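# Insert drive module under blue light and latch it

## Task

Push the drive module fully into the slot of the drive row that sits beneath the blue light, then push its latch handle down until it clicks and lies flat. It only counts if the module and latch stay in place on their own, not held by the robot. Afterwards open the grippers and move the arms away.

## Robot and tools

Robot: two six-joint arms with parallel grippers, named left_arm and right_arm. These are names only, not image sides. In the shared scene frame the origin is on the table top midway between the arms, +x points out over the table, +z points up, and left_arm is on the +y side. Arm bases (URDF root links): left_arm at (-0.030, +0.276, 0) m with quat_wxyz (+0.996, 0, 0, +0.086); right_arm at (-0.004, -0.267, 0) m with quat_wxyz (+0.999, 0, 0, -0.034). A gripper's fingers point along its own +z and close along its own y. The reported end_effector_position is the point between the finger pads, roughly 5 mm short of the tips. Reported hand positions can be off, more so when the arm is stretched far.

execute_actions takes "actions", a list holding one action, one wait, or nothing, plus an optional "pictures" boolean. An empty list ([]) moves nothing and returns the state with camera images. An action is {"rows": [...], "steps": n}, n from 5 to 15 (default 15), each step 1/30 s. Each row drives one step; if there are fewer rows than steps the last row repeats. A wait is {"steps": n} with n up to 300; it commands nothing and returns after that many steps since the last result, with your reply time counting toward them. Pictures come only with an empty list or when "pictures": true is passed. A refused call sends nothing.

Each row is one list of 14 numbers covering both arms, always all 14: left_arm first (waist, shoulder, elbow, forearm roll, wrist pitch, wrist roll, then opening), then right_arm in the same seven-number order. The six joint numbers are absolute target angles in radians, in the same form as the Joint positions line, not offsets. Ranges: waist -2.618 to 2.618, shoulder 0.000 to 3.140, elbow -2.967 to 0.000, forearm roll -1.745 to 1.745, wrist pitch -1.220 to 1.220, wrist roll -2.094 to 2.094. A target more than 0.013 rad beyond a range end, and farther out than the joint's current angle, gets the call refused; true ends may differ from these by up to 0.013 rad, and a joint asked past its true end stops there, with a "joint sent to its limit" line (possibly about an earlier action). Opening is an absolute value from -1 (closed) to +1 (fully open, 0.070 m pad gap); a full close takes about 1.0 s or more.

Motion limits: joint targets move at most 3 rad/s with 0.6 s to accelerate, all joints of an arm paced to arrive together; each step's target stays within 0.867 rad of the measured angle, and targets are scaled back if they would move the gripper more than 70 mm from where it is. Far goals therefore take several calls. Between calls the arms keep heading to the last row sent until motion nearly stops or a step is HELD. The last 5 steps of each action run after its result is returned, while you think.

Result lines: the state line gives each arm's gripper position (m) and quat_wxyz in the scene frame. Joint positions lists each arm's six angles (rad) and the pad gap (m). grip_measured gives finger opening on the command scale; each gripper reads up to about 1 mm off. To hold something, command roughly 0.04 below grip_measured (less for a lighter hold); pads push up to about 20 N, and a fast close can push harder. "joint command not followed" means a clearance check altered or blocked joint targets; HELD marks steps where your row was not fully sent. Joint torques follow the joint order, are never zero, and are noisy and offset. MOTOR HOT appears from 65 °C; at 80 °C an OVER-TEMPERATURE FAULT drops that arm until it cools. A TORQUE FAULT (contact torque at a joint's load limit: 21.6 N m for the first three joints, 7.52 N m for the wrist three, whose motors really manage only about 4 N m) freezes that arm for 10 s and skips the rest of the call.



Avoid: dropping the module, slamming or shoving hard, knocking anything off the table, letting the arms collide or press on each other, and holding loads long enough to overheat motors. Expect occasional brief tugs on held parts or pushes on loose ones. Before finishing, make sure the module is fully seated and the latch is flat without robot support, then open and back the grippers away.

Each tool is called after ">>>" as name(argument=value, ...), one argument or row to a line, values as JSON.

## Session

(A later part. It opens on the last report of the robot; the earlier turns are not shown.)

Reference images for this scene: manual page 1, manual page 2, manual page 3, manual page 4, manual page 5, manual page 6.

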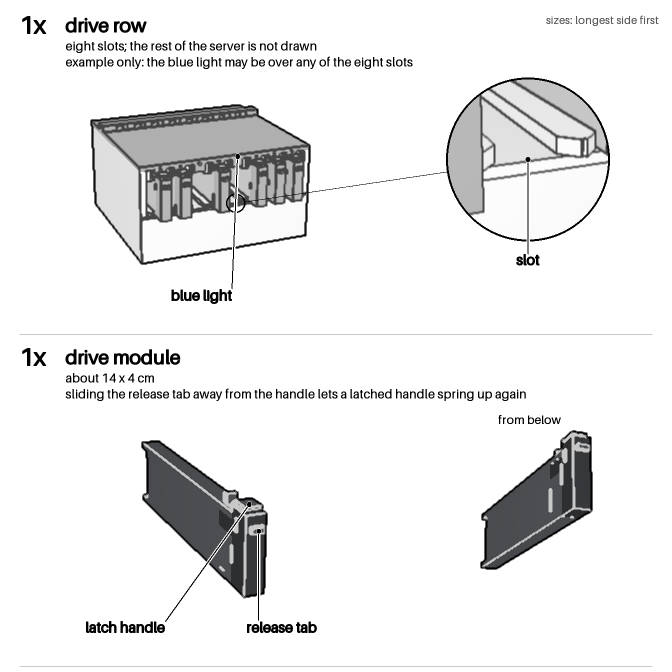

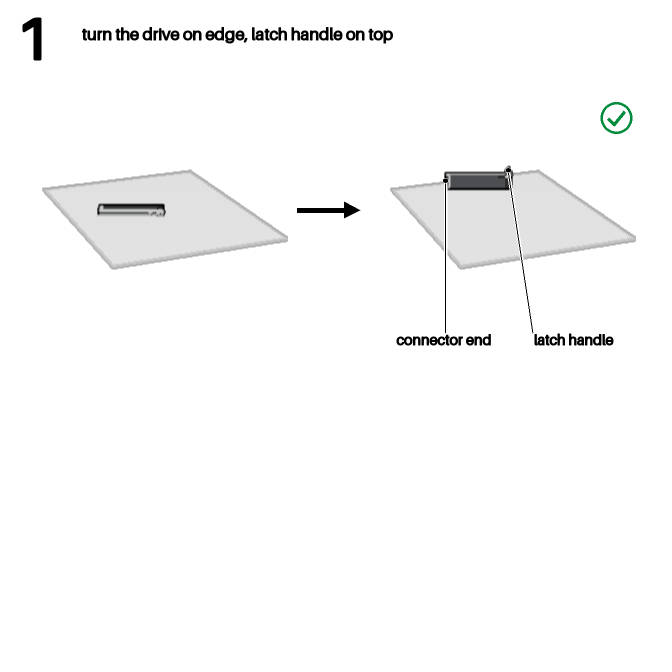

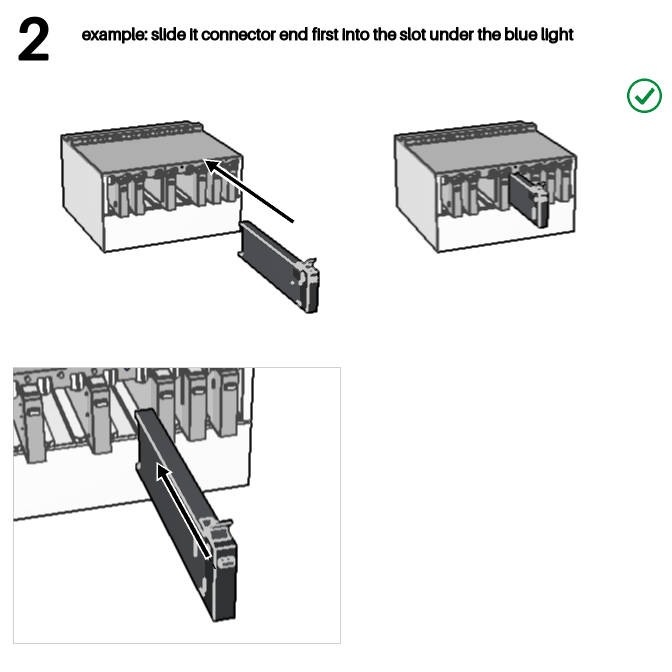

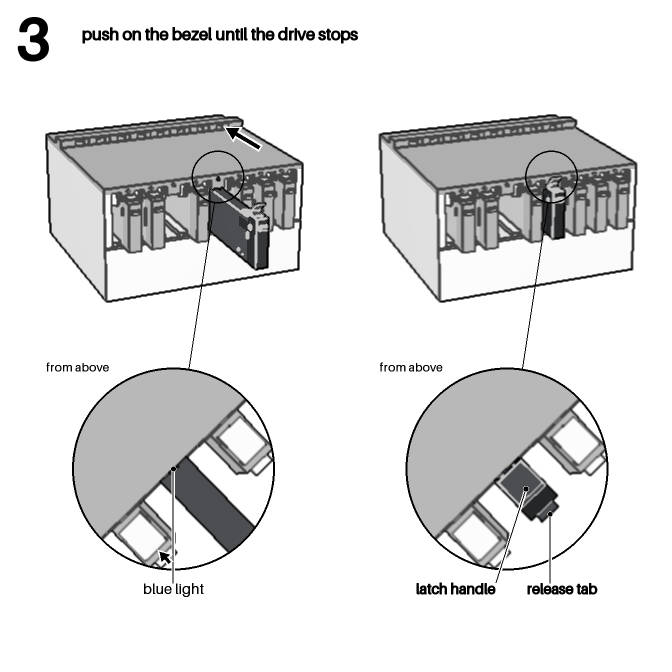

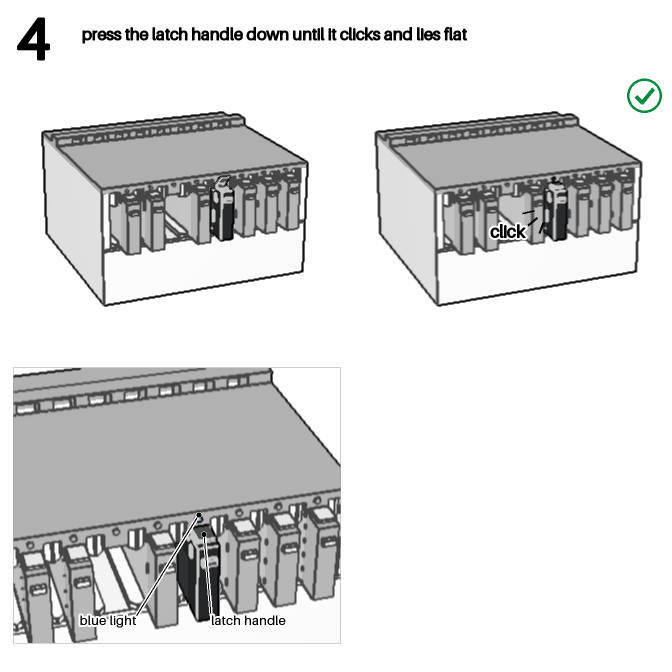

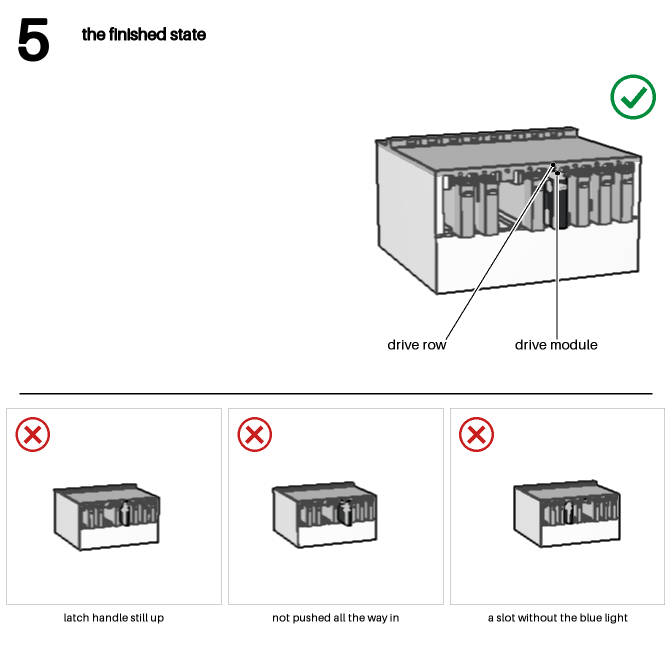

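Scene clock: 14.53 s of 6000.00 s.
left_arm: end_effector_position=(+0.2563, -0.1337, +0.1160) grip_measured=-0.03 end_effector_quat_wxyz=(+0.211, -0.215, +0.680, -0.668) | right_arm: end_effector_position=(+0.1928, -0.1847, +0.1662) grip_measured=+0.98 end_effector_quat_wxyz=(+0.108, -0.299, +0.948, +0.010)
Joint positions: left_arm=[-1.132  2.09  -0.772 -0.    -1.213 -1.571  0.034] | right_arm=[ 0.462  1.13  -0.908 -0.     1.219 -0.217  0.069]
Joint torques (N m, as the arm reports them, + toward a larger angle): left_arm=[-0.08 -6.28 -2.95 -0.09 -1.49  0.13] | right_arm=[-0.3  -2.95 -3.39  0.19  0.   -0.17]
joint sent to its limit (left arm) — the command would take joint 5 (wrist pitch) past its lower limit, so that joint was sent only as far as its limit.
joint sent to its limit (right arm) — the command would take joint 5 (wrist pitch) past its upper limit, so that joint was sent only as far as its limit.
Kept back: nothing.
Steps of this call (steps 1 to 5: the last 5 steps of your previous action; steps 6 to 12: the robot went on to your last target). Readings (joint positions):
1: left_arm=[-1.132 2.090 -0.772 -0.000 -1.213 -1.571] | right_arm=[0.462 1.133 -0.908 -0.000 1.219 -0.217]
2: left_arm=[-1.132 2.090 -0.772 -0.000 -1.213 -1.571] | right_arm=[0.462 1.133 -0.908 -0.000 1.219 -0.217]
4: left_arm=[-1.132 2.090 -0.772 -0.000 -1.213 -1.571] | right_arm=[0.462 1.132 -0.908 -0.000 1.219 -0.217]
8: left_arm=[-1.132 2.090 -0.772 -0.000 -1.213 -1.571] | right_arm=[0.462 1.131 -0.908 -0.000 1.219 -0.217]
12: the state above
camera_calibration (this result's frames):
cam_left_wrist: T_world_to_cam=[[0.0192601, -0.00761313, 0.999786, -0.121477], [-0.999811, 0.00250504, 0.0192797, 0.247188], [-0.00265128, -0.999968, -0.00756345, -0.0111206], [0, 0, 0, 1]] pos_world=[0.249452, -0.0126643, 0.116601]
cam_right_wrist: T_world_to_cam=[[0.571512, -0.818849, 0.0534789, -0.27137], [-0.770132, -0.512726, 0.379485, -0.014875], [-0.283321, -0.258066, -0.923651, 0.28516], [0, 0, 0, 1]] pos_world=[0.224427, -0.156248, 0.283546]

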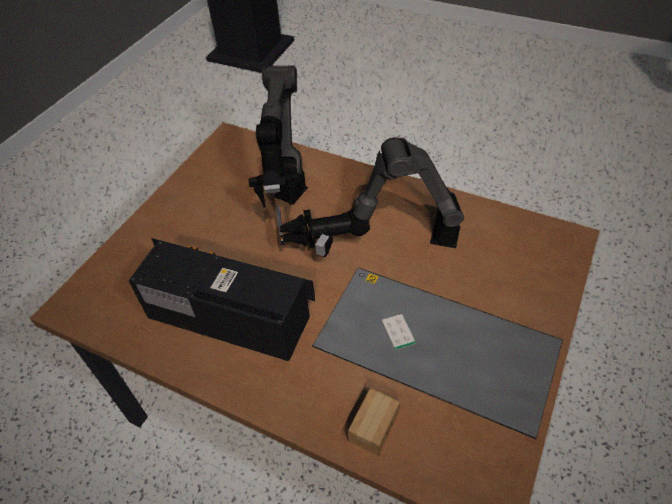

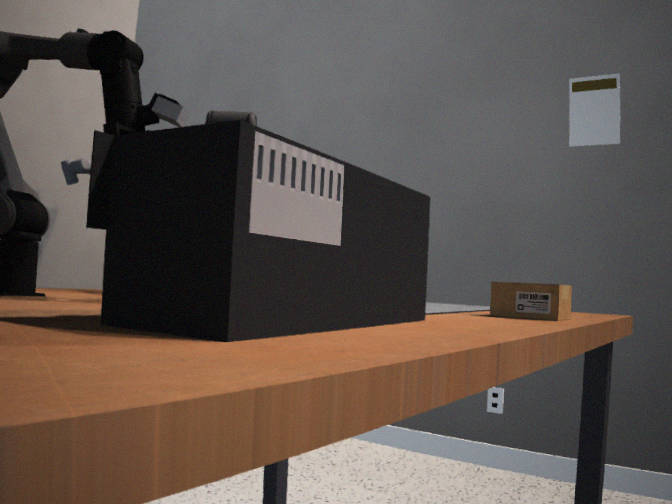

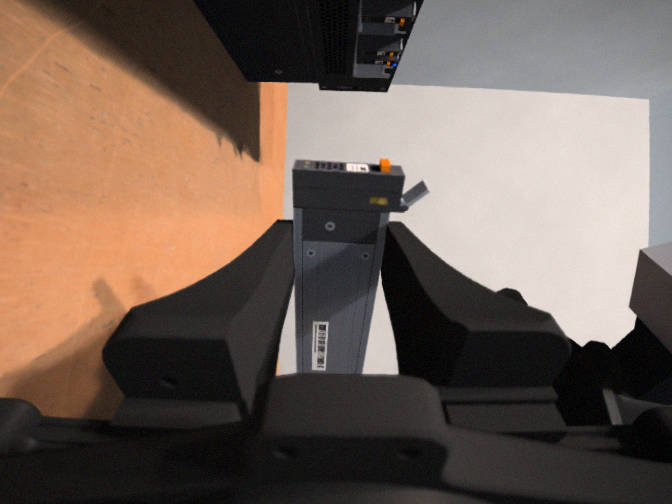

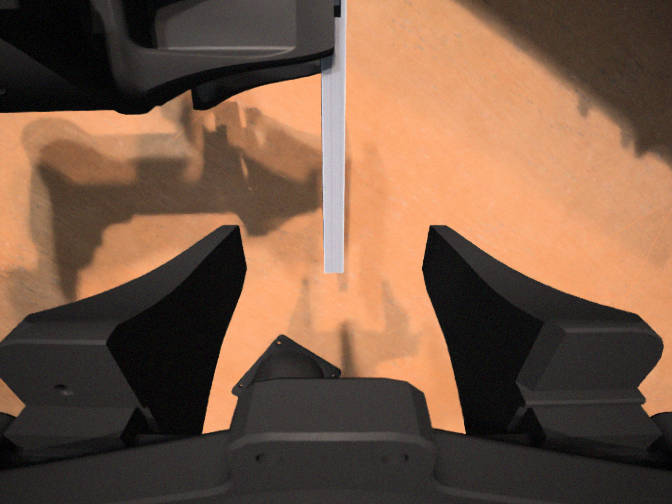

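>>> execute_actions(
  actions=[
    {"rows": [[-1.132,2.09,-0.772,0,-1.21,-1.571,-0.1, 0.462,1.3383,-0.8945,0,1.214,-0.217,1]], "steps": 15},
  ],
)

>>> execute_actions(
  actions=[
    {"steps": 12},
  ],
)

>>> execute_actions(
  actions=[
    {"rows": [[-1.132,2.09,-0.772,0,-1.21,-1.571,-0.1, 0.462,1.3383,-0.8945,0,1.214,-0.217,-0.82]], "steps": 15},
  ],
)

>>> execute_actions(
  actions=[
    {"steps": 25},
  ],
)

>>> execute_actions(
  actions=[
    {"rows": [[-1.132,2.09,-0.772,0,-1.21,-1.571,1, 0.462,1.3383,-0.8945,0,1.214,-0.217,-0.82]], "steps": 15},
  ],
)

>>> execute_actions(
  actions=[
    {"steps": 15},
  ],
)

>>> execute_actions(
  actions=[
    {"rows": [[-1.132,2.0,-0.56,0,-1.21,-1.571,1, 0.462,1.3383,-0.8945,0,1.214,-0.217,-0.82]], "steps": 15},
  ],
)

>>> execute_actions(
  actions=[
    {"steps": 8},
  ],
)

>>> execute_actions(
  actions=[
    {"rows": [[-1.132,1.15,-0.3,0,-0.93,-1.571,1, 0.462,1.3383,-0.8945,0,1.214,-0.217,-0.82]], "steps": 15},
  ],
)

>>> execute_actions(
  actions=[
    {"steps": 25},
  ],
)

>>> execute_actions(
  actions=[
    {"rows": [[-1.132,1.15,-0.3,0,-0.93,-1.571,1, -0.032,1.4235,-0.769,0,1.003,-1.67,-0.82]], "steps": 15},
  ],
)

>>> execute_actions(
  actions=[
    {"steps": 30},
  ],
)

>>> execute_actions(
  actions=[
    {"rows": [[-1.132,1.15,-0.3,0,-0.93,-1.571,1, -0.032,1.536,-0.654,0,0.776,-1.67,-0.82]], "steps": 15},
  ],
)

>>> execute_actions(
  actions=[
    {"steps": 12},
  ],
)

>>> execute_actions(
  actions=[
    {"rows": [[-1.132,1.15,-0.3,0,-0.93,-1.571,1, -0.032,1.536,-0.654,0,0.776,-1.67,0.2]], "steps": 15},
  ],
)

>>> execute_actions(
  actions=[
    {"steps": 10},
  ],
)

>>> execute_actions(
  actions=[
    {"rows": [[-1.132,1.15,-0.3,0,-0.93,-1.571,1, -0.032,1.4235,-0.769,0,1.003,-1.67,0.2]], "steps": 15},
  ],
)

>>> execute_actions(
  actions=[
    {"steps": 8},
  ],
)

>>> execute_actions(
  actions=[
    {"rows": [[-1.132,1.15,-0.3,0,-0.93,-1.571,1, 0.15,1.4235,-0.769,0,1.003,1.653,0.2]], "steps": 15},
  ],
)

>>> execute_actions(
  actions=[
    {"steps": 45},
  ],
  pictures=true,
)

Scene clock: 15.80 s of 6000.00 s.
left_arm: end_effector_position=(+0.2563, -0.1337, +0.1153) grip_measured=-0.03 end_effector_quat_wxyz=(+0.210, -0.215, +0.681, -0.667) | right_arm: end_effector_position=(+0.1942, -0.1841, +0.1225) grip_measured=+0.98 end_effector_quat_wxyz=(+0.010, -0.301, +0.954, +0.001)
Joint positions: left_arm=[-1.132  2.09  -0.772 -0.    -1.21  -1.571  0.034] | right_arm=[ 0.462  1.318 -0.895  0.     1.215 -0.217  0.069]
Joint torques (N m, as the arm reports them, + toward a larger angle): left_arm=[-0.29 -6.19 -2.92 -0.09 -1.44  0.13] | right_arm=[ 0.39 -4.63 -3.23  0.19 -0.03 -0.18]
joint sent to its limit (left arm) — the command would take joint 5 (wrist pitch) past its lower limit, so that joint was sent only as far as its limit.
joint sent to its limit (right arm) — the command would take joint 5 (wrist pitch) past its upper limit, so that joint was sent only as far as its limit.
Steps of this call (steps 1 to 15: the robot went on to your last target; steps 16 to 28: nothing new was sent; steps 29 to 38: the first 10 steps of this action). Readings (joint positions):
29: left_arm=[-1.132 2.090 -0.772 -0.000 -1.213 -1.571] | right_arm=[0.462 1.130 -0.907 0.000 1.219 -0.217]
30: left_arm=[-1.132 2.090 -0.772 -0.000 -1.211 -1.571] | right_arm=[0.462 1.132 -0.907 0.000 1.219 -0.217]
32: left_arm=[-1.132 2.090 -0.772 -0.000 -1.210 -1.571] | right_arm=[0.462 1.154 -0.906 0.000 1.219 -0.217]
36: left_arm=[-1.132 2.090 -0.772 -0.000 -1.210 -1.571] | right_arm=[0.462 1.269 -0.899 0.000 1.217 -0.217]
38: the state above

Scene clock: 16.20 s of 6000.00 s.
left_arm: end_effector_position=(+0.2563, -0.1337, +0.1153) grip_measured=-0.03 end_effector_quat_wxyz=(+0.210, -0.215, +0.681, -0.667) | right_arm: end_effector_position=(+0.1940, -0.1842, +0.1177) grip_measured=+0.98 end_effector_quat_wxyz=(-0.001, -0.301, +0.954, -0.000)
Joint positions: left_arm=[-1.132  2.09  -0.772 -0.    -1.21  -1.571  0.034] | right_arm=[ 0.462  1.339 -0.894  0.     1.214 -0.217  0.069]
Joint torques (N m, as the arm reports them, + toward a larger angle): left_arm=[-0.42 -6.   -2.88 -0.08 -1.48  0.11] | right_arm=[ 0.44 -3.92 -3.68  0.21 -0.05 -0.16]
Kept back: nothing.
Steps of this call (steps 1 to 5: the last 5 steps of your previous action; steps 6 to 12: the robot went on to your last target). Readings (joint positions):
1: left_arm=[-1.132 2.090 -0.772 -0.000 -1.210 -1.571] | right_arm=[0.462 1.332 -0.894 0.000 1.215 -0.217]
2: left_arm=[-1.132 2.090 -0.772 -0.000 -1.210 -1.571] | right_arm=[0.462 1.340 -0.894 0.000 1.214 -0.217]
4: left_arm=[-1.132 2.090 -0.772 -0.000 -1.210 -1.571] | right_arm=[0.462 1.341 -0.894 0.000 1.214 -0.217]
8: left_arm=[-1.132 2.090 -0.772 -0.000 -1.210 -1.571] | right_arm=[0.462 1.339 -0.894 0.000 1.214 -0.217]
12: the state above

Scene clock: 16.53 s of 6000.00 s.
left_arm: end_effector_position=(+0.2563, -0.1337, +0.1153) grip_measured=-0.03 end_effector_quat_wxyz=(+0.210, -0.215, +0.681, -0.667) | right_arm: end_effector_position=(+0.1940, -0.1841, +0.1177) grip_measured=+0.35 end_effector_quat_wxyz=(-0.000, -0.301, +0.954, -0.000)
Joint positions: left_arm=[-1.132  2.09  -0.772 -0.    -1.21  -1.571  0.034] | right_arm=[ 0.462  1.338 -0.894  0.     1.214 -0.217  0.047]
Joint torques (N m, as the arm reports them, + toward a larger angle): left_arm=[-0.39 -5.95 -2.97 -0.08 -1.51  0.11] | right_arm=[ 0.48 -3.87 -4.27  0.19 -0.06 -0.17]
Steps of this call (steps 1 to 10: the first 10 steps of this action). Readings (joint positions):
1: left_arm=[-1.132 2.090 -0.772 -0.000 -1.210 -1.571] | right_arm=[0.462 1.339 -0.894 0.000 1.214 -0.217]
2: left_arm=[-1.132 2.090 -0.772 -0.000 -1.210 -1.571] | right_arm=[0.462 1.339 -0.894 0.000 1.214 -0.217]
4: left_arm=[-1.132 2.090 -0.772 -0.000 -1.210 -1.571] | right_arm=[0.462 1.338 -0.894 0.000 1.214 -0.217]
8: left_arm=[-1.132 2.090 -0.772 -0.000 -1.210 -1.571] | right_arm=[0.462 1.338 -0.894 0.000 1.214 -0.217]
10: the state above

Scene clock: 17.37 s of 6000.00 s.
left_arm: end_effector_position=(+0.2563, -0.1337, +0.1153) grip_measured=-0.03 end_effector_quat_wxyz=(+0.210, -0.215, +0.681, -0.667) | right_arm: end_effector_position=(+0.1943, -0.1840, +0.1180) grip_measured=-0.75 end_effector_quat_wxyz=(+0.000, -0.301, +0.954, -0.000)
Joint positions: left_arm=[-1.132  2.09  -0.772 -0.    -1.21  -1.571  0.034] | right_arm=[ 0.462  1.338 -0.895 -0.     1.214 -0.217  0.009]
Joint torques (N m, as the arm reports them, + toward a larger angle): left_arm=[-0.46 -5.78 -2.88 -0.06 -1.62  0.1 ] | right_arm=[ 0.5  -3.84 -4.2   0.2   0.   -0.14]
Kept back: nothing.
Steps of this call (steps 1 to 5: the last 5 steps of your previous action; steps 6 to 15: the robot went on to your last target; steps 16 to 25: nothing new was sent). Readings (joint positions):
1: left_arm=[-1.132 2.090 -0.772 -0.000 -1.210 -1.571] | right_arm=[0.462 1.338 -0.894 0.000 1.214 -0.217]
2: left_arm=[-1.132 2.090 -0.772 -0.000 -1.210 -1.571] | right_arm=[0.462 1.338 -0.894 0.000 1.214 -0.217]
4: left_arm=[-1.132 2.090 -0.772 -0.000 -1.210 -1.571] | right_arm=[0.462 1.338 -0.894 0.000 1.214 -0.217]
8: left_arm=[-1.132 2.090 -0.772 -0.000 -1.210 -1.571] | right_arm=[0.462 1.338 -0.894 0.000 1.214 -0.217]
25: the state above
All arms were judged still, so your last target was given up. Only a new action makes them travel on or press farther. Fingers that are still opening or closing keep moving.

Scene clock: 17.70 s of 6000.00 s.
left_arm: end_effector_position=(+0.2563, -0.1338, +0.1155) grip_measured=+0.60 end_effector_quat_wxyz=(+0.210, -0.215, +0.681, -0.668) | right_arm: end_effector_position=(+0.1943, -0.1840, +0.1180) grip_measured=-0.75 end_effector_quat_wxyz=(+0.000, -0.301, +0.954, +0.000)
Joint positions: left_arm=[-1.132  2.09  -0.772 -0.    -1.21  -1.571  0.056] | right_arm=[ 0.462  1.338 -0.895  0.     1.214 -0.217  0.009]
Joint torques (N m, as the arm reports them, + toward a larger angle): left_arm=[-0.32 -5.7  -2.79 -0.03 -1.46  0.11] | right_arm=[ 0.2  -3.85 -4.21  0.15  0.1  -0.16]
Steps of this call (steps 1 to 10: the first 10 steps of this action). Readings (joint positions):
1: left_arm=[-1.132 2.090 -0.772 -0.000 -1.210 -1.571] | right_arm=[0.462 1.338 -0.895 -0.000 1.214 -0.217]
2: left_arm=[-1.132 2.090 -0.772 -0.000 -1.210 -1.571] | right_arm=[0.462 1.338 -0.895 0.000 1.214 -0.217]
4: left_arm=[-1.132 2.090 -0.772 -0.000 -1.210 -1.571] | right_arm=[0.462 1.338 -0.895 0.000 1.214 -0.217]
8: left_arm=[-1.132 2.090 -0.772 -0.000 -1.210 -1.571] | right_arm=[0.462 1.338 -0.895 0.000 1.214 -0.217]
10: the state above

Scene clock: 18.20 s of 6000.00 s.
left_arm: end_effector_position=(+0.2563, -0.1338, +0.1155) grip_measured=+1.00 end_effector_quat_wxyz=(+0.210, -0.215, +0.681, -0.668) | right_arm: end_effector_position=(+0.1943, -0.1840, +0.1180) grip_measured=-0.75 end_effector_quat_wxyz=(+0.000, -0.301, +0.954, +0.000)
Joint positions: left_arm=[-1.132  2.09  -0.772 -0.    -1.21  -1.571  0.07 ] | right_arm=[ 0.462  1.338 -0.895  0.     1.214 -0.217  0.009]
Joint torques (N m, as the arm reports them, + toward a larger angle): left_arm=[-0.22 -5.62 -2.66  0.01 -1.32  0.08] | right_arm=[-0.01 -3.85 -4.05  0.11  0.19 -0.15]
Kept back: nothing.
Steps of this call (steps 1 to 5: the last 5 steps of your previous action; steps 6 to 15: the robot went on to your last target). Readings (joint positions):
1: left_arm=[-1.132 2.090 -0.772 -0.000 -1.210 -1.571] | right_arm=[0.462 1.338 -0.895 0.000 1.214 -0.217]
2: left_arm=[-1.132 2.090 -0.772 -0.000 -1.210 -1.571] | right_arm=[0.462 1.338 -0.895 0.000 1.214 -0.217]
4: left_arm=[-1.132 2.090 -0.772 -0.000 -1.210 -1.571] | right_arm=[0.462 1.338 -0.895 0.000 1.214 -0.217]
8: left_arm=[-1.132 2.090 -0.772 -0.000 -1.210 -1.571] | right_arm=[0.462 1.338 -0.895 0.000 1.214 -0.217]
15: the state above
All arms were judged still, so your last target was given up. Only a new action makes them travel on or press farther. Fingers that are still opening or closing keep moving.

Scene clock: 18.53 s of 6000.00 s.
left_arm: end_effector_position=(+0.2297, -0.0958, +0.0938) grip_measured=+1.00 end_effector_quat_wxyz=(+0.198, -0.226, +0.717, -0.629) | right_arm: end_effector_position=(+0.1943, -0.1840, +0.1180) grip_measured=-0.75 end_effector_quat_wxyz=(+0.000, -0.301, +0.954, +0.000)
Joint positions: left_arm=[-1.132  2.01  -0.582 -0.    -1.21  -1.571  0.07 ] | right_arm=[ 0.462  1.338 -0.895  0.     1.214 -0.217  0.009]
Joint torques (N m, as the arm reports them, + toward a larger angle): left_arm=[-0.11 -5.02 -3.17  0.04 -1.22  0.08] | right_arm=[-0.11 -3.96 -4.23  0.1   0.18 -0.12]
Steps of this call (steps 1 to 10: the first 10 steps of this action). Readings (joint positions):
1: left_arm=[-1.132 2.090 -0.772 -0.000 -1.210 -1.571] | right_arm=[0.462 1.338 -0.895 0.000 1.214 -0.217]
2: left_arm=[-1.132 2.089 -0.770 -0.000 -1.210 -1.571] | right_arm=[0.462 1.338 -0.895 0.000 1.214 -0.217]
4: left_arm=[-1.132 2.079 -0.747 -0.000 -1.210 -1.571] | right_arm=[0.462 1.338 -0.895 0.000 1.214 -0.217]
8: left_arm=[-1.132 2.030 -0.631 -0.000 -1.210 -1.571] | right_arm=[0.462 1.338 -0.895 0.000 1.214 -0.217]
10: the state above

Scene clock: 18.80 s of 6000.00 s.
left_arm: end_effector_position=(+0.2264, -0.0912, +0.0923) grip_measured=+1.00 end_effector_quat_wxyz=(+0.197, -0.227, +0.721, -0.625) | right_arm: end_effector_position=(+0.1943, -0.1840, +0.1180) grip_measured=-0.75 end_effector_quat_wxyz=(+0.000, -0.301, +0.954, +0.000)
Joint positions: left_arm=[-1.132  1.999 -0.56  -0.    -1.21  -1.571  0.07 ] | right_arm=[ 0.462  1.338 -0.895  0.     1.214 -0.217  0.009]
Joint torques (N m, as the arm reports them, + toward a larger angle): left_arm=[-0.08 -4.64 -2.44  0.05 -1.12  0.08] | right_arm=[-0.27 -3.98 -4.14  0.05  0.19 -0.15]
Kept back: nothing.
Steps of this call (steps 1 to 5: the last 5 steps of your previous action; steps 6 to 8: the robot went on to your last target). Readings (joint positions):
1: left_arm=[-1.132 2.004 -0.567 -0.000 -1.210 -1.571] | right_arm=[0.462 1.338 -0.895 0.000 1.214 -0.217]
2: left_arm=[-1.132 2.001 -0.559 -0.000 -1.210 -1.571] | right_arm=[0.462 1.338 -0.895 0.000 1.214 -0.217]
4: left_arm=[-1.132 1.999 -0.557 -0.000 -1.210 -1.571] | right_arm=[0.462 1.338 -0.895 0.000 1.214 -0.217]
8: the state above

Scene clock: 19.13 s of 6000.00 s.
left_arm: end_effector_position=(+0.2149, -0.0747, +0.1562) grip_measured=+1.00 end_effector_quat_wxyz=(+0.207, -0.218, +0.693, -0.656) | right_arm: end_effector_position=(+0.1943, -0.1840, +0.1180) grip_measured=-0.75 end_effector_quat_wxyz=(+0.000, -0.301, +0.954, +0.000)
Joint positions: left_arm=[-1.132  1.763 -0.489 -0.    -1.132 -1.571  0.07 ] | right_arm=[ 0.462  1.338 -0.895  0.     1.214 -0.217  0.009]
Joint torques (N m, as the arm reports them, + toward a larger angle): left_arm=[-0.06 -4.11 -1.84  0.09 -0.96  0.07] | right_arm=[-0.29 -3.79 -4.07  0.04  0.18 -0.12]
Steps of this call (steps 1 to 10: the first 10 steps of this action). Readings (joint positions):
1: left_arm=[-1.132 1.999 -0.560 -0.000 -1.210 -1.571] | right_arm=[0.462 1.338 -0.895 0.000 1.214 -0.217]
2: left_arm=[-1.132 1.997 -0.559 -0.000 -1.209 -1.571] | right_arm=[0.462 1.338 -0.895 0.000 1.214 -0.217]
4: left_arm=[-1.132 1.973 -0.553 -0.000 -1.200 -1.571] | right_arm=[0.462 1.338 -0.895 0.000 1.214 -0.217]
8: left_arm=[-1.132 1.855 -0.517 -0.000 -1.162 -1.571] | right_arm=[0.462 1.338 -0.895 0.000 1.214 -0.217]
10: the state above

Scene clock: 19.97 s of 6000.00 s.
left_arm: end_effector_position=(+0.1617, +0.0013, +0.2759) grip_measured=+1.00 end_effector_quat_wxyz=(-0.230, +0.194, -0.616, +0.728) | right_arm: end_effector_position=(+0.1943, -0.1840, +0.1180) grip_measured=-0.75 end_effector_quat_wxyz=(+0.000, -0.301, +0.954, +0.000)
Joint positions: left_arm=[-1.132  1.149 -0.299 -0.    -0.93  -1.571  0.07 ] | right_arm=[ 0.462  1.338 -0.895  0.     1.214 -0.217  0.009]
Joint torques (N m, as the arm reports them, + toward a larger angle): left_arm=[ 0.01 -0.84 -3.72  0.14 -1.16  0.04] | right_arm=[-0.58 -3.8  -4.01 -0.05  0.18 -0.09]
Kept back: nothing.
Steps of this call (steps 1 to 5: the last 5 steps of your previous action; steps 6 to 25: the robot went on to your last target). Readings (joint positions):
1: left_arm=[-1.132 1.716 -0.475 -0.000 -1.117 -1.571] | right_arm=[0.462 1.338 -0.895 0.000 1.214 -0.217]
2: left_arm=[-1.132 1.669 -0.460 -0.000 -1.102 -1.571] | right_arm=[0.462 1.338 -0.895 0.000 1.214 -0.217]
4: left_arm=[-1.132 1.574 -0.431 -0.000 -1.070 -1.571] | right_arm=[0.462 1.338 -0.895 0.000 1.214 -0.217]
8: left_arm=[-1.132 1.379 -0.371 -0.000 -1.006 -1.571] | right_arm=[0.462 1.338 -0.895 0.000 1.214 -0.217]
25: the state above

Scene clock: 20.30 s of 6000.00 s.
left_arm: end_effector_position=(+0.1617, +0.0012, +0.2757) grip_measured=+1.00 end_effector_quat_wxyz=(-0.230, +0.194, -0.616, +0.728) | right_arm: end_effector_position=(+0.2060, -0.2104, +0.1055) grip_measured=-0.75 end_effector_quat_wxyz=(+0.001, -0.351, +0.936, -0.000)
Joint positions: left_arm=[-1.132  1.15  -0.299 -0.    -0.93  -1.571  0.07 ] | right_arm=[ 0.329  1.36  -0.862  0.     1.158 -0.456  0.009]
Joint torques (N m, as the arm reports them, + toward a larger angle): left_arm=[ 0.12 -0.68 -4.01  0.13 -1.28  0.04] | right_arm=[-1.79 -2.8  -2.56 -0.06 -0.15 -0.5 ]
Steps of this call (steps 1 to 10: the first 10 steps of this action). Readings (joint positions):
1: left_arm=[-1.132 1.150 -0.299 -0.000 -0.930 -1.571] | right_arm=[0.462 1.338 -0.895 0.000 1.214 -0.217]
2: left_arm=[-1.132 1.150 -0.299 -0.000 -0.930 -1.571] | right_arm=[0.460 1.338 -0.895 0.000 1.214 -0.220]
4: left_arm=[-1.132 1.150 -0.299 -0.000 -0.930 -1.571] | right_arm=[0.446 1.339 -0.893 0.000 1.209 -0.245]
8: left_arm=[-1.132 1.150 -0.299 -0.000 -0.930 -1.571] | right_arm=[0.380 1.350 -0.875 0.000 1.180 -0.363]
10: the state above

Scene clock: 21.30 s of 6000.00 s.
left_arm: end_effector_position=(+0.1618, +0.0011, +0.2760) grip_measured=+1.00 end_effector_quat_wxyz=(-0.230, +0.194, -0.616, +0.728) | right_arm: end_effector_position=(+0.2147, -0.2885, +0.0700) grip_measured=-0.75 end_effector_quat_wxyz=(-0.000, +0.707, -0.707, +0.000)
Joint positions: left_arm=[-1.132  1.15  -0.3    0.    -0.93  -1.571  0.07 ] | right_arm=[-0.032  1.423 -0.769  0.     1.003 -1.67   0.009]
Joint torques (N m, as the arm reports them, + toward a larger angle): left_arm=[ 0.08 -0.76 -3.89  0.14 -1.5   0.04] | right_arm=[-0.49 -3.06 -2.53 -0.11  0.04  0.05]
Kept back: nothing.
Steps of this call (steps 1 to 5: the last 5 steps of your previous action; steps 6 to 30: the robot went on to your last target). Readings (joint positions):
1: left_arm=[-1.132 1.150 -0.299 -0.000 -0.930 -1.571] | right_arm=[0.300 1.365 -0.854 0.000 1.145 -0.510]
2: left_arm=[-1.132 1.150 -0.299 -0.000 -0.930 -1.571] | right_arm=[0.269 1.370 -0.846 0.000 1.132 -0.570]
4: left_arm=[-1.132 1.150 -0.300 0.000 -0.930 -1.571] | right_arm=[0.206 1.382 -0.830 0.000 1.104 -0.707]
8: left_arm=[-1.132 1.150 -0.300 0.000 -0.930 -1.571] | right_arm=[0.107 1.399 -0.805 0.000 1.063 -1.042]
30: the state above

Scene clock: 21.63 s of 6000.00 s.
left_arm: end_effector_position=(+0.1618, +0.0011, +0.2760) grip_measured=+1.00 end_effector_quat_wxyz=(-0.230, +0.194, -0.616, +0.728) | right_arm: end_effector_position=(+0.2150, -0.2886, +0.0272) grip_measured=-0.75 end_effector_quat_wxyz=(+0.000, +0.707, -0.707, -0.000)
Joint positions: left_arm=[-1.132  1.15  -0.3    0.    -0.93  -1.571  0.07 ] | right_arm=[-0.032  1.522 -0.669 -0.     0.806 -1.67   0.009]
Joint torques (N m, as the arm reports them, + toward a larger angle): left_arm=[ 0.31 -0.73 -3.92  0.15 -1.52  0.02] | right_arm=[-0.4  -4.35 -2.93 -0.11  0.46 -0.01]
Steps of this call (steps 1 to 10: the first 10 steps of this action). Readings (joint positions):
1: left_arm=[-1.132 1.150 -0.300 0.000 -0.930 -1.571] | right_arm=[-0.032 1.423 -0.769 0.000 1.003 -1.670]
2: left_arm=[-1.132 1.150 -0.300 0.000 -0.930 -1.571] | right_arm=[-0.032 1.425 -0.768 0.000 1.000 -1.670]
4: left_arm=[-1.132 1.150 -0.300 0.000 -0.930 -1.571] | right_arm=[-0.032 1.436 -0.756 0.000 0.976 -1.670]
8: left_arm=[-1.132 1.150 -0.300 0.000 -0.930 -1.571] | right_arm=[-0.032 1.494 -0.696 0.000 0.859 -1.670]
10: the state above

Scene clock: 22.03 s of 6000.00 s.
left_arm: end_effector_position=(+0.1618, +0.0011, +0.2760) grip_measured=+1.00 end_effector_quat_wxyz=(-0.230, +0.194, -0.616, +0.728) | right_arm: end_effector_position=(+0.2145, -0.2886, +0.0210) grip_measured=-0.75 end_effector_quat_wxyz=(+0.000, +0.707, -0.707, -0.000)
Joint positions: left_arm=[-1.132  1.15  -0.3    0.    -0.93  -1.571  0.07 ] | right_arm=[-0.032  1.537 -0.654 -0.     0.775 -1.67   0.009]
Joint torques (N m, as the arm reports them, + toward a larger angle): left_arm=[ 0.32 -0.67 -3.91  0.14 -1.52 -0.01] | right_arm=[-0.49 -3.83 -2.59 -0.05  0.33 -0.09]
Kept back: nothing.
Steps of this call (steps 1 to 5: the last 5 steps of your previous action; steps 6 to 12: the robot went on to your last target). Readings (joint positions):
1: left_arm=[-1.132 1.150 -0.300 0.000 -0.930 -1.571] | right_arm=[-0.032 1.530 -0.660 -0.000 0.790 -1.670]
2: left_arm=[-1.132 1.150 -0.300 0.000 -0.930 -1.571] | right_arm=[-0.032 1.536 -0.655 -0.000 0.779 -1.670]
4: left_arm=[-1.132 1.150 -0.300 0.000 -0.930 -1.571] | right_arm=[-0.032 1.537 -0.654 -0.000 0.775 -1.670]
8: left_arm=[-1.132 1.150 -0.300 0.000 -0.930 -1.571] | right_arm=[-0.032 1.537 -0.654 -0.000 0.775 -1.670]
12: the state above

Scene clock: 22.37 s of 6000.00 s.
left_arm: end_effector_position=(+0.1618, +0.0011, +0.2760) grip_measured=+1.00 end_effector_quat_wxyz=(-0.230, +0.194, -0.616, +0.728) | right_arm: end_effector_position=(+0.2144, -0.2886, +0.0210) grip_measured=-0.13 end_effector_quat_wxyz=(+0.000, +0.707, -0.707, -0.000)
Joint positions: left_arm=[-1.132  1.15  -0.3    0.    -0.93  -1.571  0.07 ] | right_arm=[-0.032  1.537 -0.654 -0.     0.776 -1.67   0.031]
Joint torques (N m, as the arm reports them, + toward a larger angle): left_arm=[ 0.47 -0.64 -4.06  0.13 -1.51  0.01] | right_arm=[-0.41 -4.02 -2.82  0.    0.28 -0.18]
Steps of this call (steps 1 to 10: the first 10 steps of this action). Readings (joint positions):
1: left_arm=[-1.132 1.150 -0.300 0.000 -0.930 -1.571] | right_arm=[-0.032 1.537 -0.654 -0.000 0.775 -1.670]
2: left_arm=[-1.132 1.150 -0.300 0.000 -0.930 -1.571] | right_arm=[-0.032 1.537 -0.654 -0.000 0.776 -1.670]
4: left_arm=[-1.132 1.150 -0.300 0.000 -0.930 -1.571] | right_arm=[-0.032 1.537 -0.654 -0.000 0.776 -1.670]
8: left_arm=[-1.132 1.150 -0.300 0.000 -0.930 -1.571] | right_arm=[-0.032 1.537 -0.654 -0.000 0.776 -1.670]
10: the state above

Scene clock: 22.70 s of 6000.00 s.
left_arm: end_effector_position=(+0.1618, +0.0011, +0.2760) grip_measured=+1.00 end_effector_quat_wxyz=(-0.230, +0.194, -0.616, +0.728) | right_arm: end_effector_position=(+0.2144, -0.2886, +0.0210) grip_measured=+0.20 end_effector_quat_wxyz=(+0.000, +0.707, -0.707, -0.000)
Joint positions: left_arm=[-1.132  1.15  -0.3    0.    -0.93  -1.571  0.07 ] | right_arm=[-0.032  1.536 -0.654 -0.     0.776 -1.67   0.042]
Joint torques (N m, as the arm reports them, + toward a larger angle): left_arm=[ 0.34 -0.75 -4.08  0.12 -1.52  0.01] | right_arm=[-0.25 -4.36 -2.98  0.06  0.29 -0.18]
Kept back: nothing.
Steps of this call (steps 1 to 5: the last 5 steps of your previous action; steps 6 to 10: the robot went on to your last target). Readings (joint positions):
1: left_arm=[-1.132 1.150 -0.300 0.000 -0.930 -1.571] | right_arm=[-0.032 1.537 -0.654 -0.000 0.776 -1.670]
2: left_arm=[-1.132 1.150 -0.300 0.000 -0.930 -1.571] | right_arm=[-0.032 1.537 -0.654 -0.000 0.776 -1.670]
4: left_arm=[-1.132 1.150 -0.300 0.000 -0.930 -1.571] | right_arm=[-0.032 1.537 -0.654 -0.000 0.776 -1.670]
8: left_arm=[-1.132 1.150 -0.300 0.000 -0.930 -1.571] | right_arm=[-0.032 1.537 -0.654 -0.000 0.776 -1.670]
10: the state above

Scene clock: 23.03 s of 6000.00 s.
left_arm: end_effector_position=(+0.1618, +0.0011, +0.2760) grip_measured=+1.00 end_effector_quat_wxyz=(-0.230, +0.194, -0.616, +0.728) | right_arm: end_effector_position=(+0.2153, -0.2887, +0.0635) grip_measured=+0.20 end_effector_quat_wxyz=(-0.000, +0.707, -0.707, +0.000)
Joint positions: left_arm=[-1.132  1.15  -0.3    0.    -0.93  -1.571  0.07 ] | right_arm=[-0.032  1.438 -0.754 -0.     0.973 -1.67   0.042]
Joint torques (N m, as the arm reports them, + toward a larger angle): left_arm=[ 0.39 -0.77 -4.    0.12 -1.53  0.01] | right_arm=[-0.33 -3.23 -2.92  0.12 -0.16 -0.18]
Steps of this call (steps 1 to 10: the first 10 steps of this action). Readings (joint positions):
1: left_arm=[-1.132 1.150 -0.300 0.000 -0.930 -1.571] | right_arm=[-0.032 1.536 -0.654 -0.000 0.776 -1.670]
2: left_arm=[-1.132 1.150 -0.300 0.000 -0.930 -1.571] | right_arm=[-0.032 1.535 -0.655 -0.000 0.779 -1.670]
4: left_arm=[-1.132 1.150 -0.300 0.000 -0.930 -1.571] | right_arm=[-0.032 1.523 -0.667 -0.000 0.804 -1.670]
8: left_arm=[-1.132 1.150 -0.300 0.000 -0.930 -1.571] | right_arm=[-0.032 1.465 -0.726 -0.000 0.920 -1.670]
10: the state above

Scene clock: 23.30 s of 6000.00 s.
left_arm: end_effector_position=(+0.1618, +0.0012, +0.2760) grip_measured=+1.00 end_effector_quat_wxyz=(-0.230, +0.194, -0.616, +0.728) | right_arm: end_effector_position=(+0.2151, -0.2886, +0.0707) grip_measured=+0.20 end_effector_quat_wxyz=(-0.001, +0.707, -0.707, +0.001)
Joint positions: left_arm=[-1.132  1.15  -0.3    0.    -0.93  -1.571  0.07 ] | right_arm=[-0.032  1.422 -0.77  -0.     1.003 -1.67   0.042]
Joint torques (N m, as the arm reports them, + toward a larger angle): left_arm=[ 0.4  -0.72 -4.1   0.13 -1.53  0.  ] | right_arm=[-0.42 -2.98 -2.65  0.15  0.01 -0.17]
Kept back: nothing.
Steps of this call (steps 1 to 5: the last 5 steps of your previous action; steps 6 to 8: the robot went on to your last target). Readings (joint positions):
1: left_arm=[-1.132 1.150 -0.300 0.000 -0.930 -1.571] | right_arm=[-0.032 1.429 -0.762 -0.000 0.989 -1.670]
2: left_arm=[-1.132 1.150 -0.300 0.000 -0.930 -1.571] | right_arm=[-0.032 1.424 -0.768 -0.000 1.000 -1.670]
4: left_arm=[-1.132 1.150 -0.300 0.000 -0.930 -1.571] | right_arm=[-0.032 1.421 -0.770 -0.000 1.005 -1.670]
8: the state above

Scene clock: 23.63 s of 6000.00 s.
left_arm: end_effector_position=(+0.1618, +0.0012, +0.2760) grip_measured=+1.00 end_effector_quat_wxyz=(-0.230, +0.194, -0.616, +0.728) | right_arm: end_effector_position=(+0.2156, -0.2779, +0.0702) grip_measured=+0.20 end_effector_quat_wxyz=(+0.000, -0.637, +0.771, -0.000)
Joint positions: left_arm=[-1.132  1.15  -0.3    0.    -0.93  -1.571  0.07 ] | right_arm=[ 0.017  1.423 -0.769 -0.     1.003 -1.432  0.042]
Joint torques (N m, as the arm reports them, + toward a larger angle): left_arm=[ 0.38 -0.66 -4.04  0.13 -1.52  0.  ] | right_arm=[ 0.88 -2.97 -2.31  0.19  0.    0.39]
Steps of this call (steps 1 to 10: the first 10 steps of this action). Readings (joint positions):
1: left_arm=[-1.132 1.150 -0.300 0.000 -0.930 -1.571] | right_arm=[-0.032 1.422 -0.770 -0.000 1.003 -1.670]
2: left_arm=[-1.132 1.150 -0.300 0.000 -0.930 -1.571] | right_arm=[-0.032 1.422 -0.770 -0.000 1.003 -1.668]
4: left_arm=[-1.132 1.150 -0.300 0.000 -0.930 -1.571] | right_arm=[-0.027 1.423 -0.770 -0.000 1.003 -1.643]
8: left_arm=[-1.132 1.150 -0.300 0.000 -0.930 -1.571] | right_arm=[-0.002 1.423 -0.770 -0.000 1.003 -1.524]
10: the state above

Scene clock: 25.13 s of 6000.00 s.
left_arm: end_effector_position=(+0.1618, +0.0012, +0.2760) grip_measured=+1.00 end_effector_quat_wxyz=(-0.230, +0.194, -0.616, +0.728) | right_arm: end_effector_position=(+0.2150, -0.2486, +0.0700) grip_measured=+0.20 end_effector_quat_wxyz=(+0.000, +0.707, +0.707, +0.000)
Joint positions: left_arm=[-1.132  1.15  -0.3    0.    -0.93  -1.571  0.07 ] | right_arm=[ 0.15   1.423 -0.769  0.     1.003  1.653  0.042]
Joint torques (N m, as the arm reports them, + toward a larger angle): left_arm=[ 0.42 -0.83 -4.06  0.13 -1.52 -0.04] | right_arm=[ 0.52 -2.9  -2.28  0.16  0.05 -0.15]
Kept back: nothing.
Steps of this call (steps 1 to 5: the last 5 steps of your previous action; steps 6 to 45: the robot went on to your last target). Readings (joint positions):
1: left_arm=[-1.132 1.150 -0.300 0.000 -0.930 -1.571] | right_arm=[0.028 1.423 -0.769 -0.000 1.003 -1.377]
2: left_arm=[-1.132 1.150 -0.300 0.000 -0.930 -1.571] | right_arm=[0.039 1.423 -0.769 -0.000 1.003 -1.317]
4: left_arm=[-1.132 1.150 -0.300 0.000 -0.930 -1.571] | right_arm=[0.063 1.423 -0.769 -0.000 1.003 -1.180]
8: left_arm=[-1.132 1.150 -0.300 0.000 -0.930 -1.571] | right_arm=[0.099 1.423 -0.769 -0.000 1.003 -0.842]
45: the state above
camera_calibration (this result's frames):
cam_left_wrist: T_world_to_cam=[[-0.0861812, 0.142928, 0.985974, -0.257892], [-0.99623, -0.00250569, -0.0867145, 0.177953], [-0.00992338, -0.98973, 0.142605, 0.0844176], [0, 0, 0, 1]] pos_world=[0.155894, 0.120856, 0.257667]
cam_right_wrist: T_world_to_cam=[[-0.999971, -0.00483646, 0.00596127, 0.212284], [-0.00061553, 0.824582, 0.565743, 0.159879], [-0.00765175, 0.565722, -0.82456, 0.324712], [0, 0, 0, 1]] pos_world=[0.21486, -0.314503, 0.176029]

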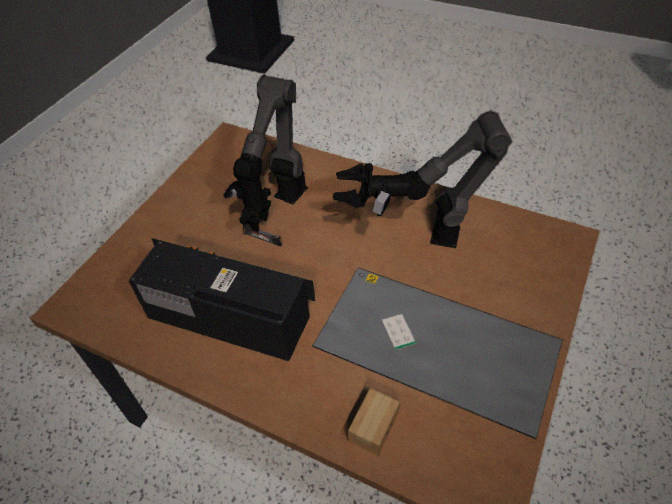

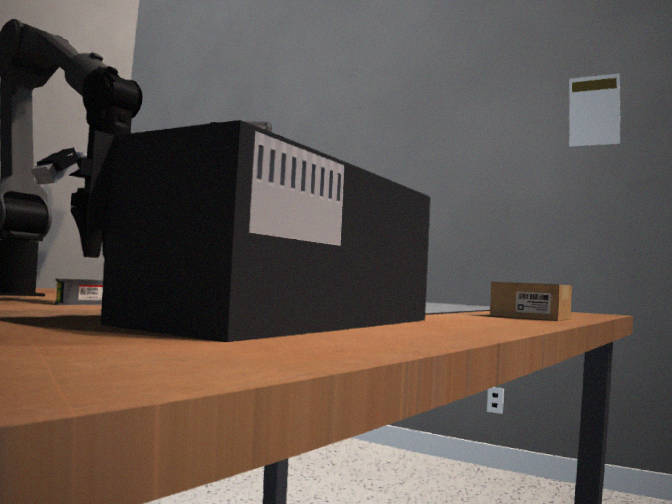

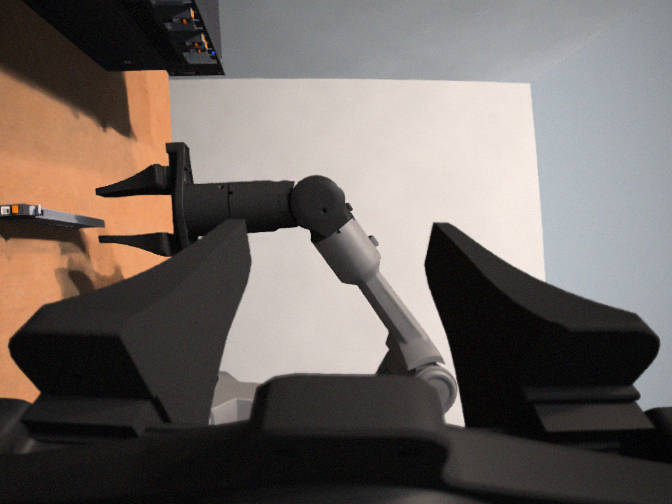

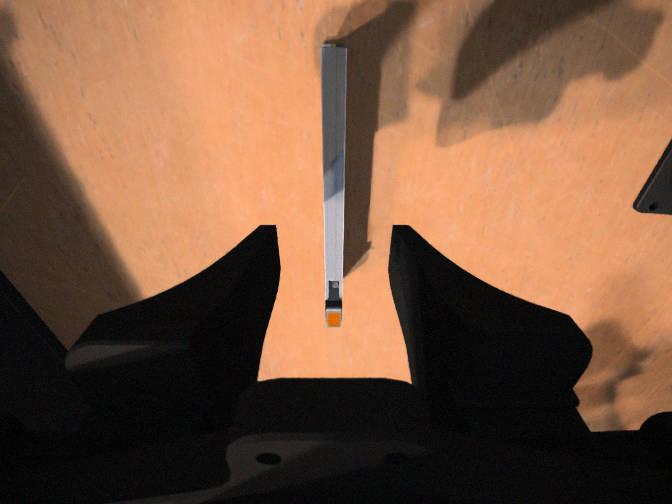

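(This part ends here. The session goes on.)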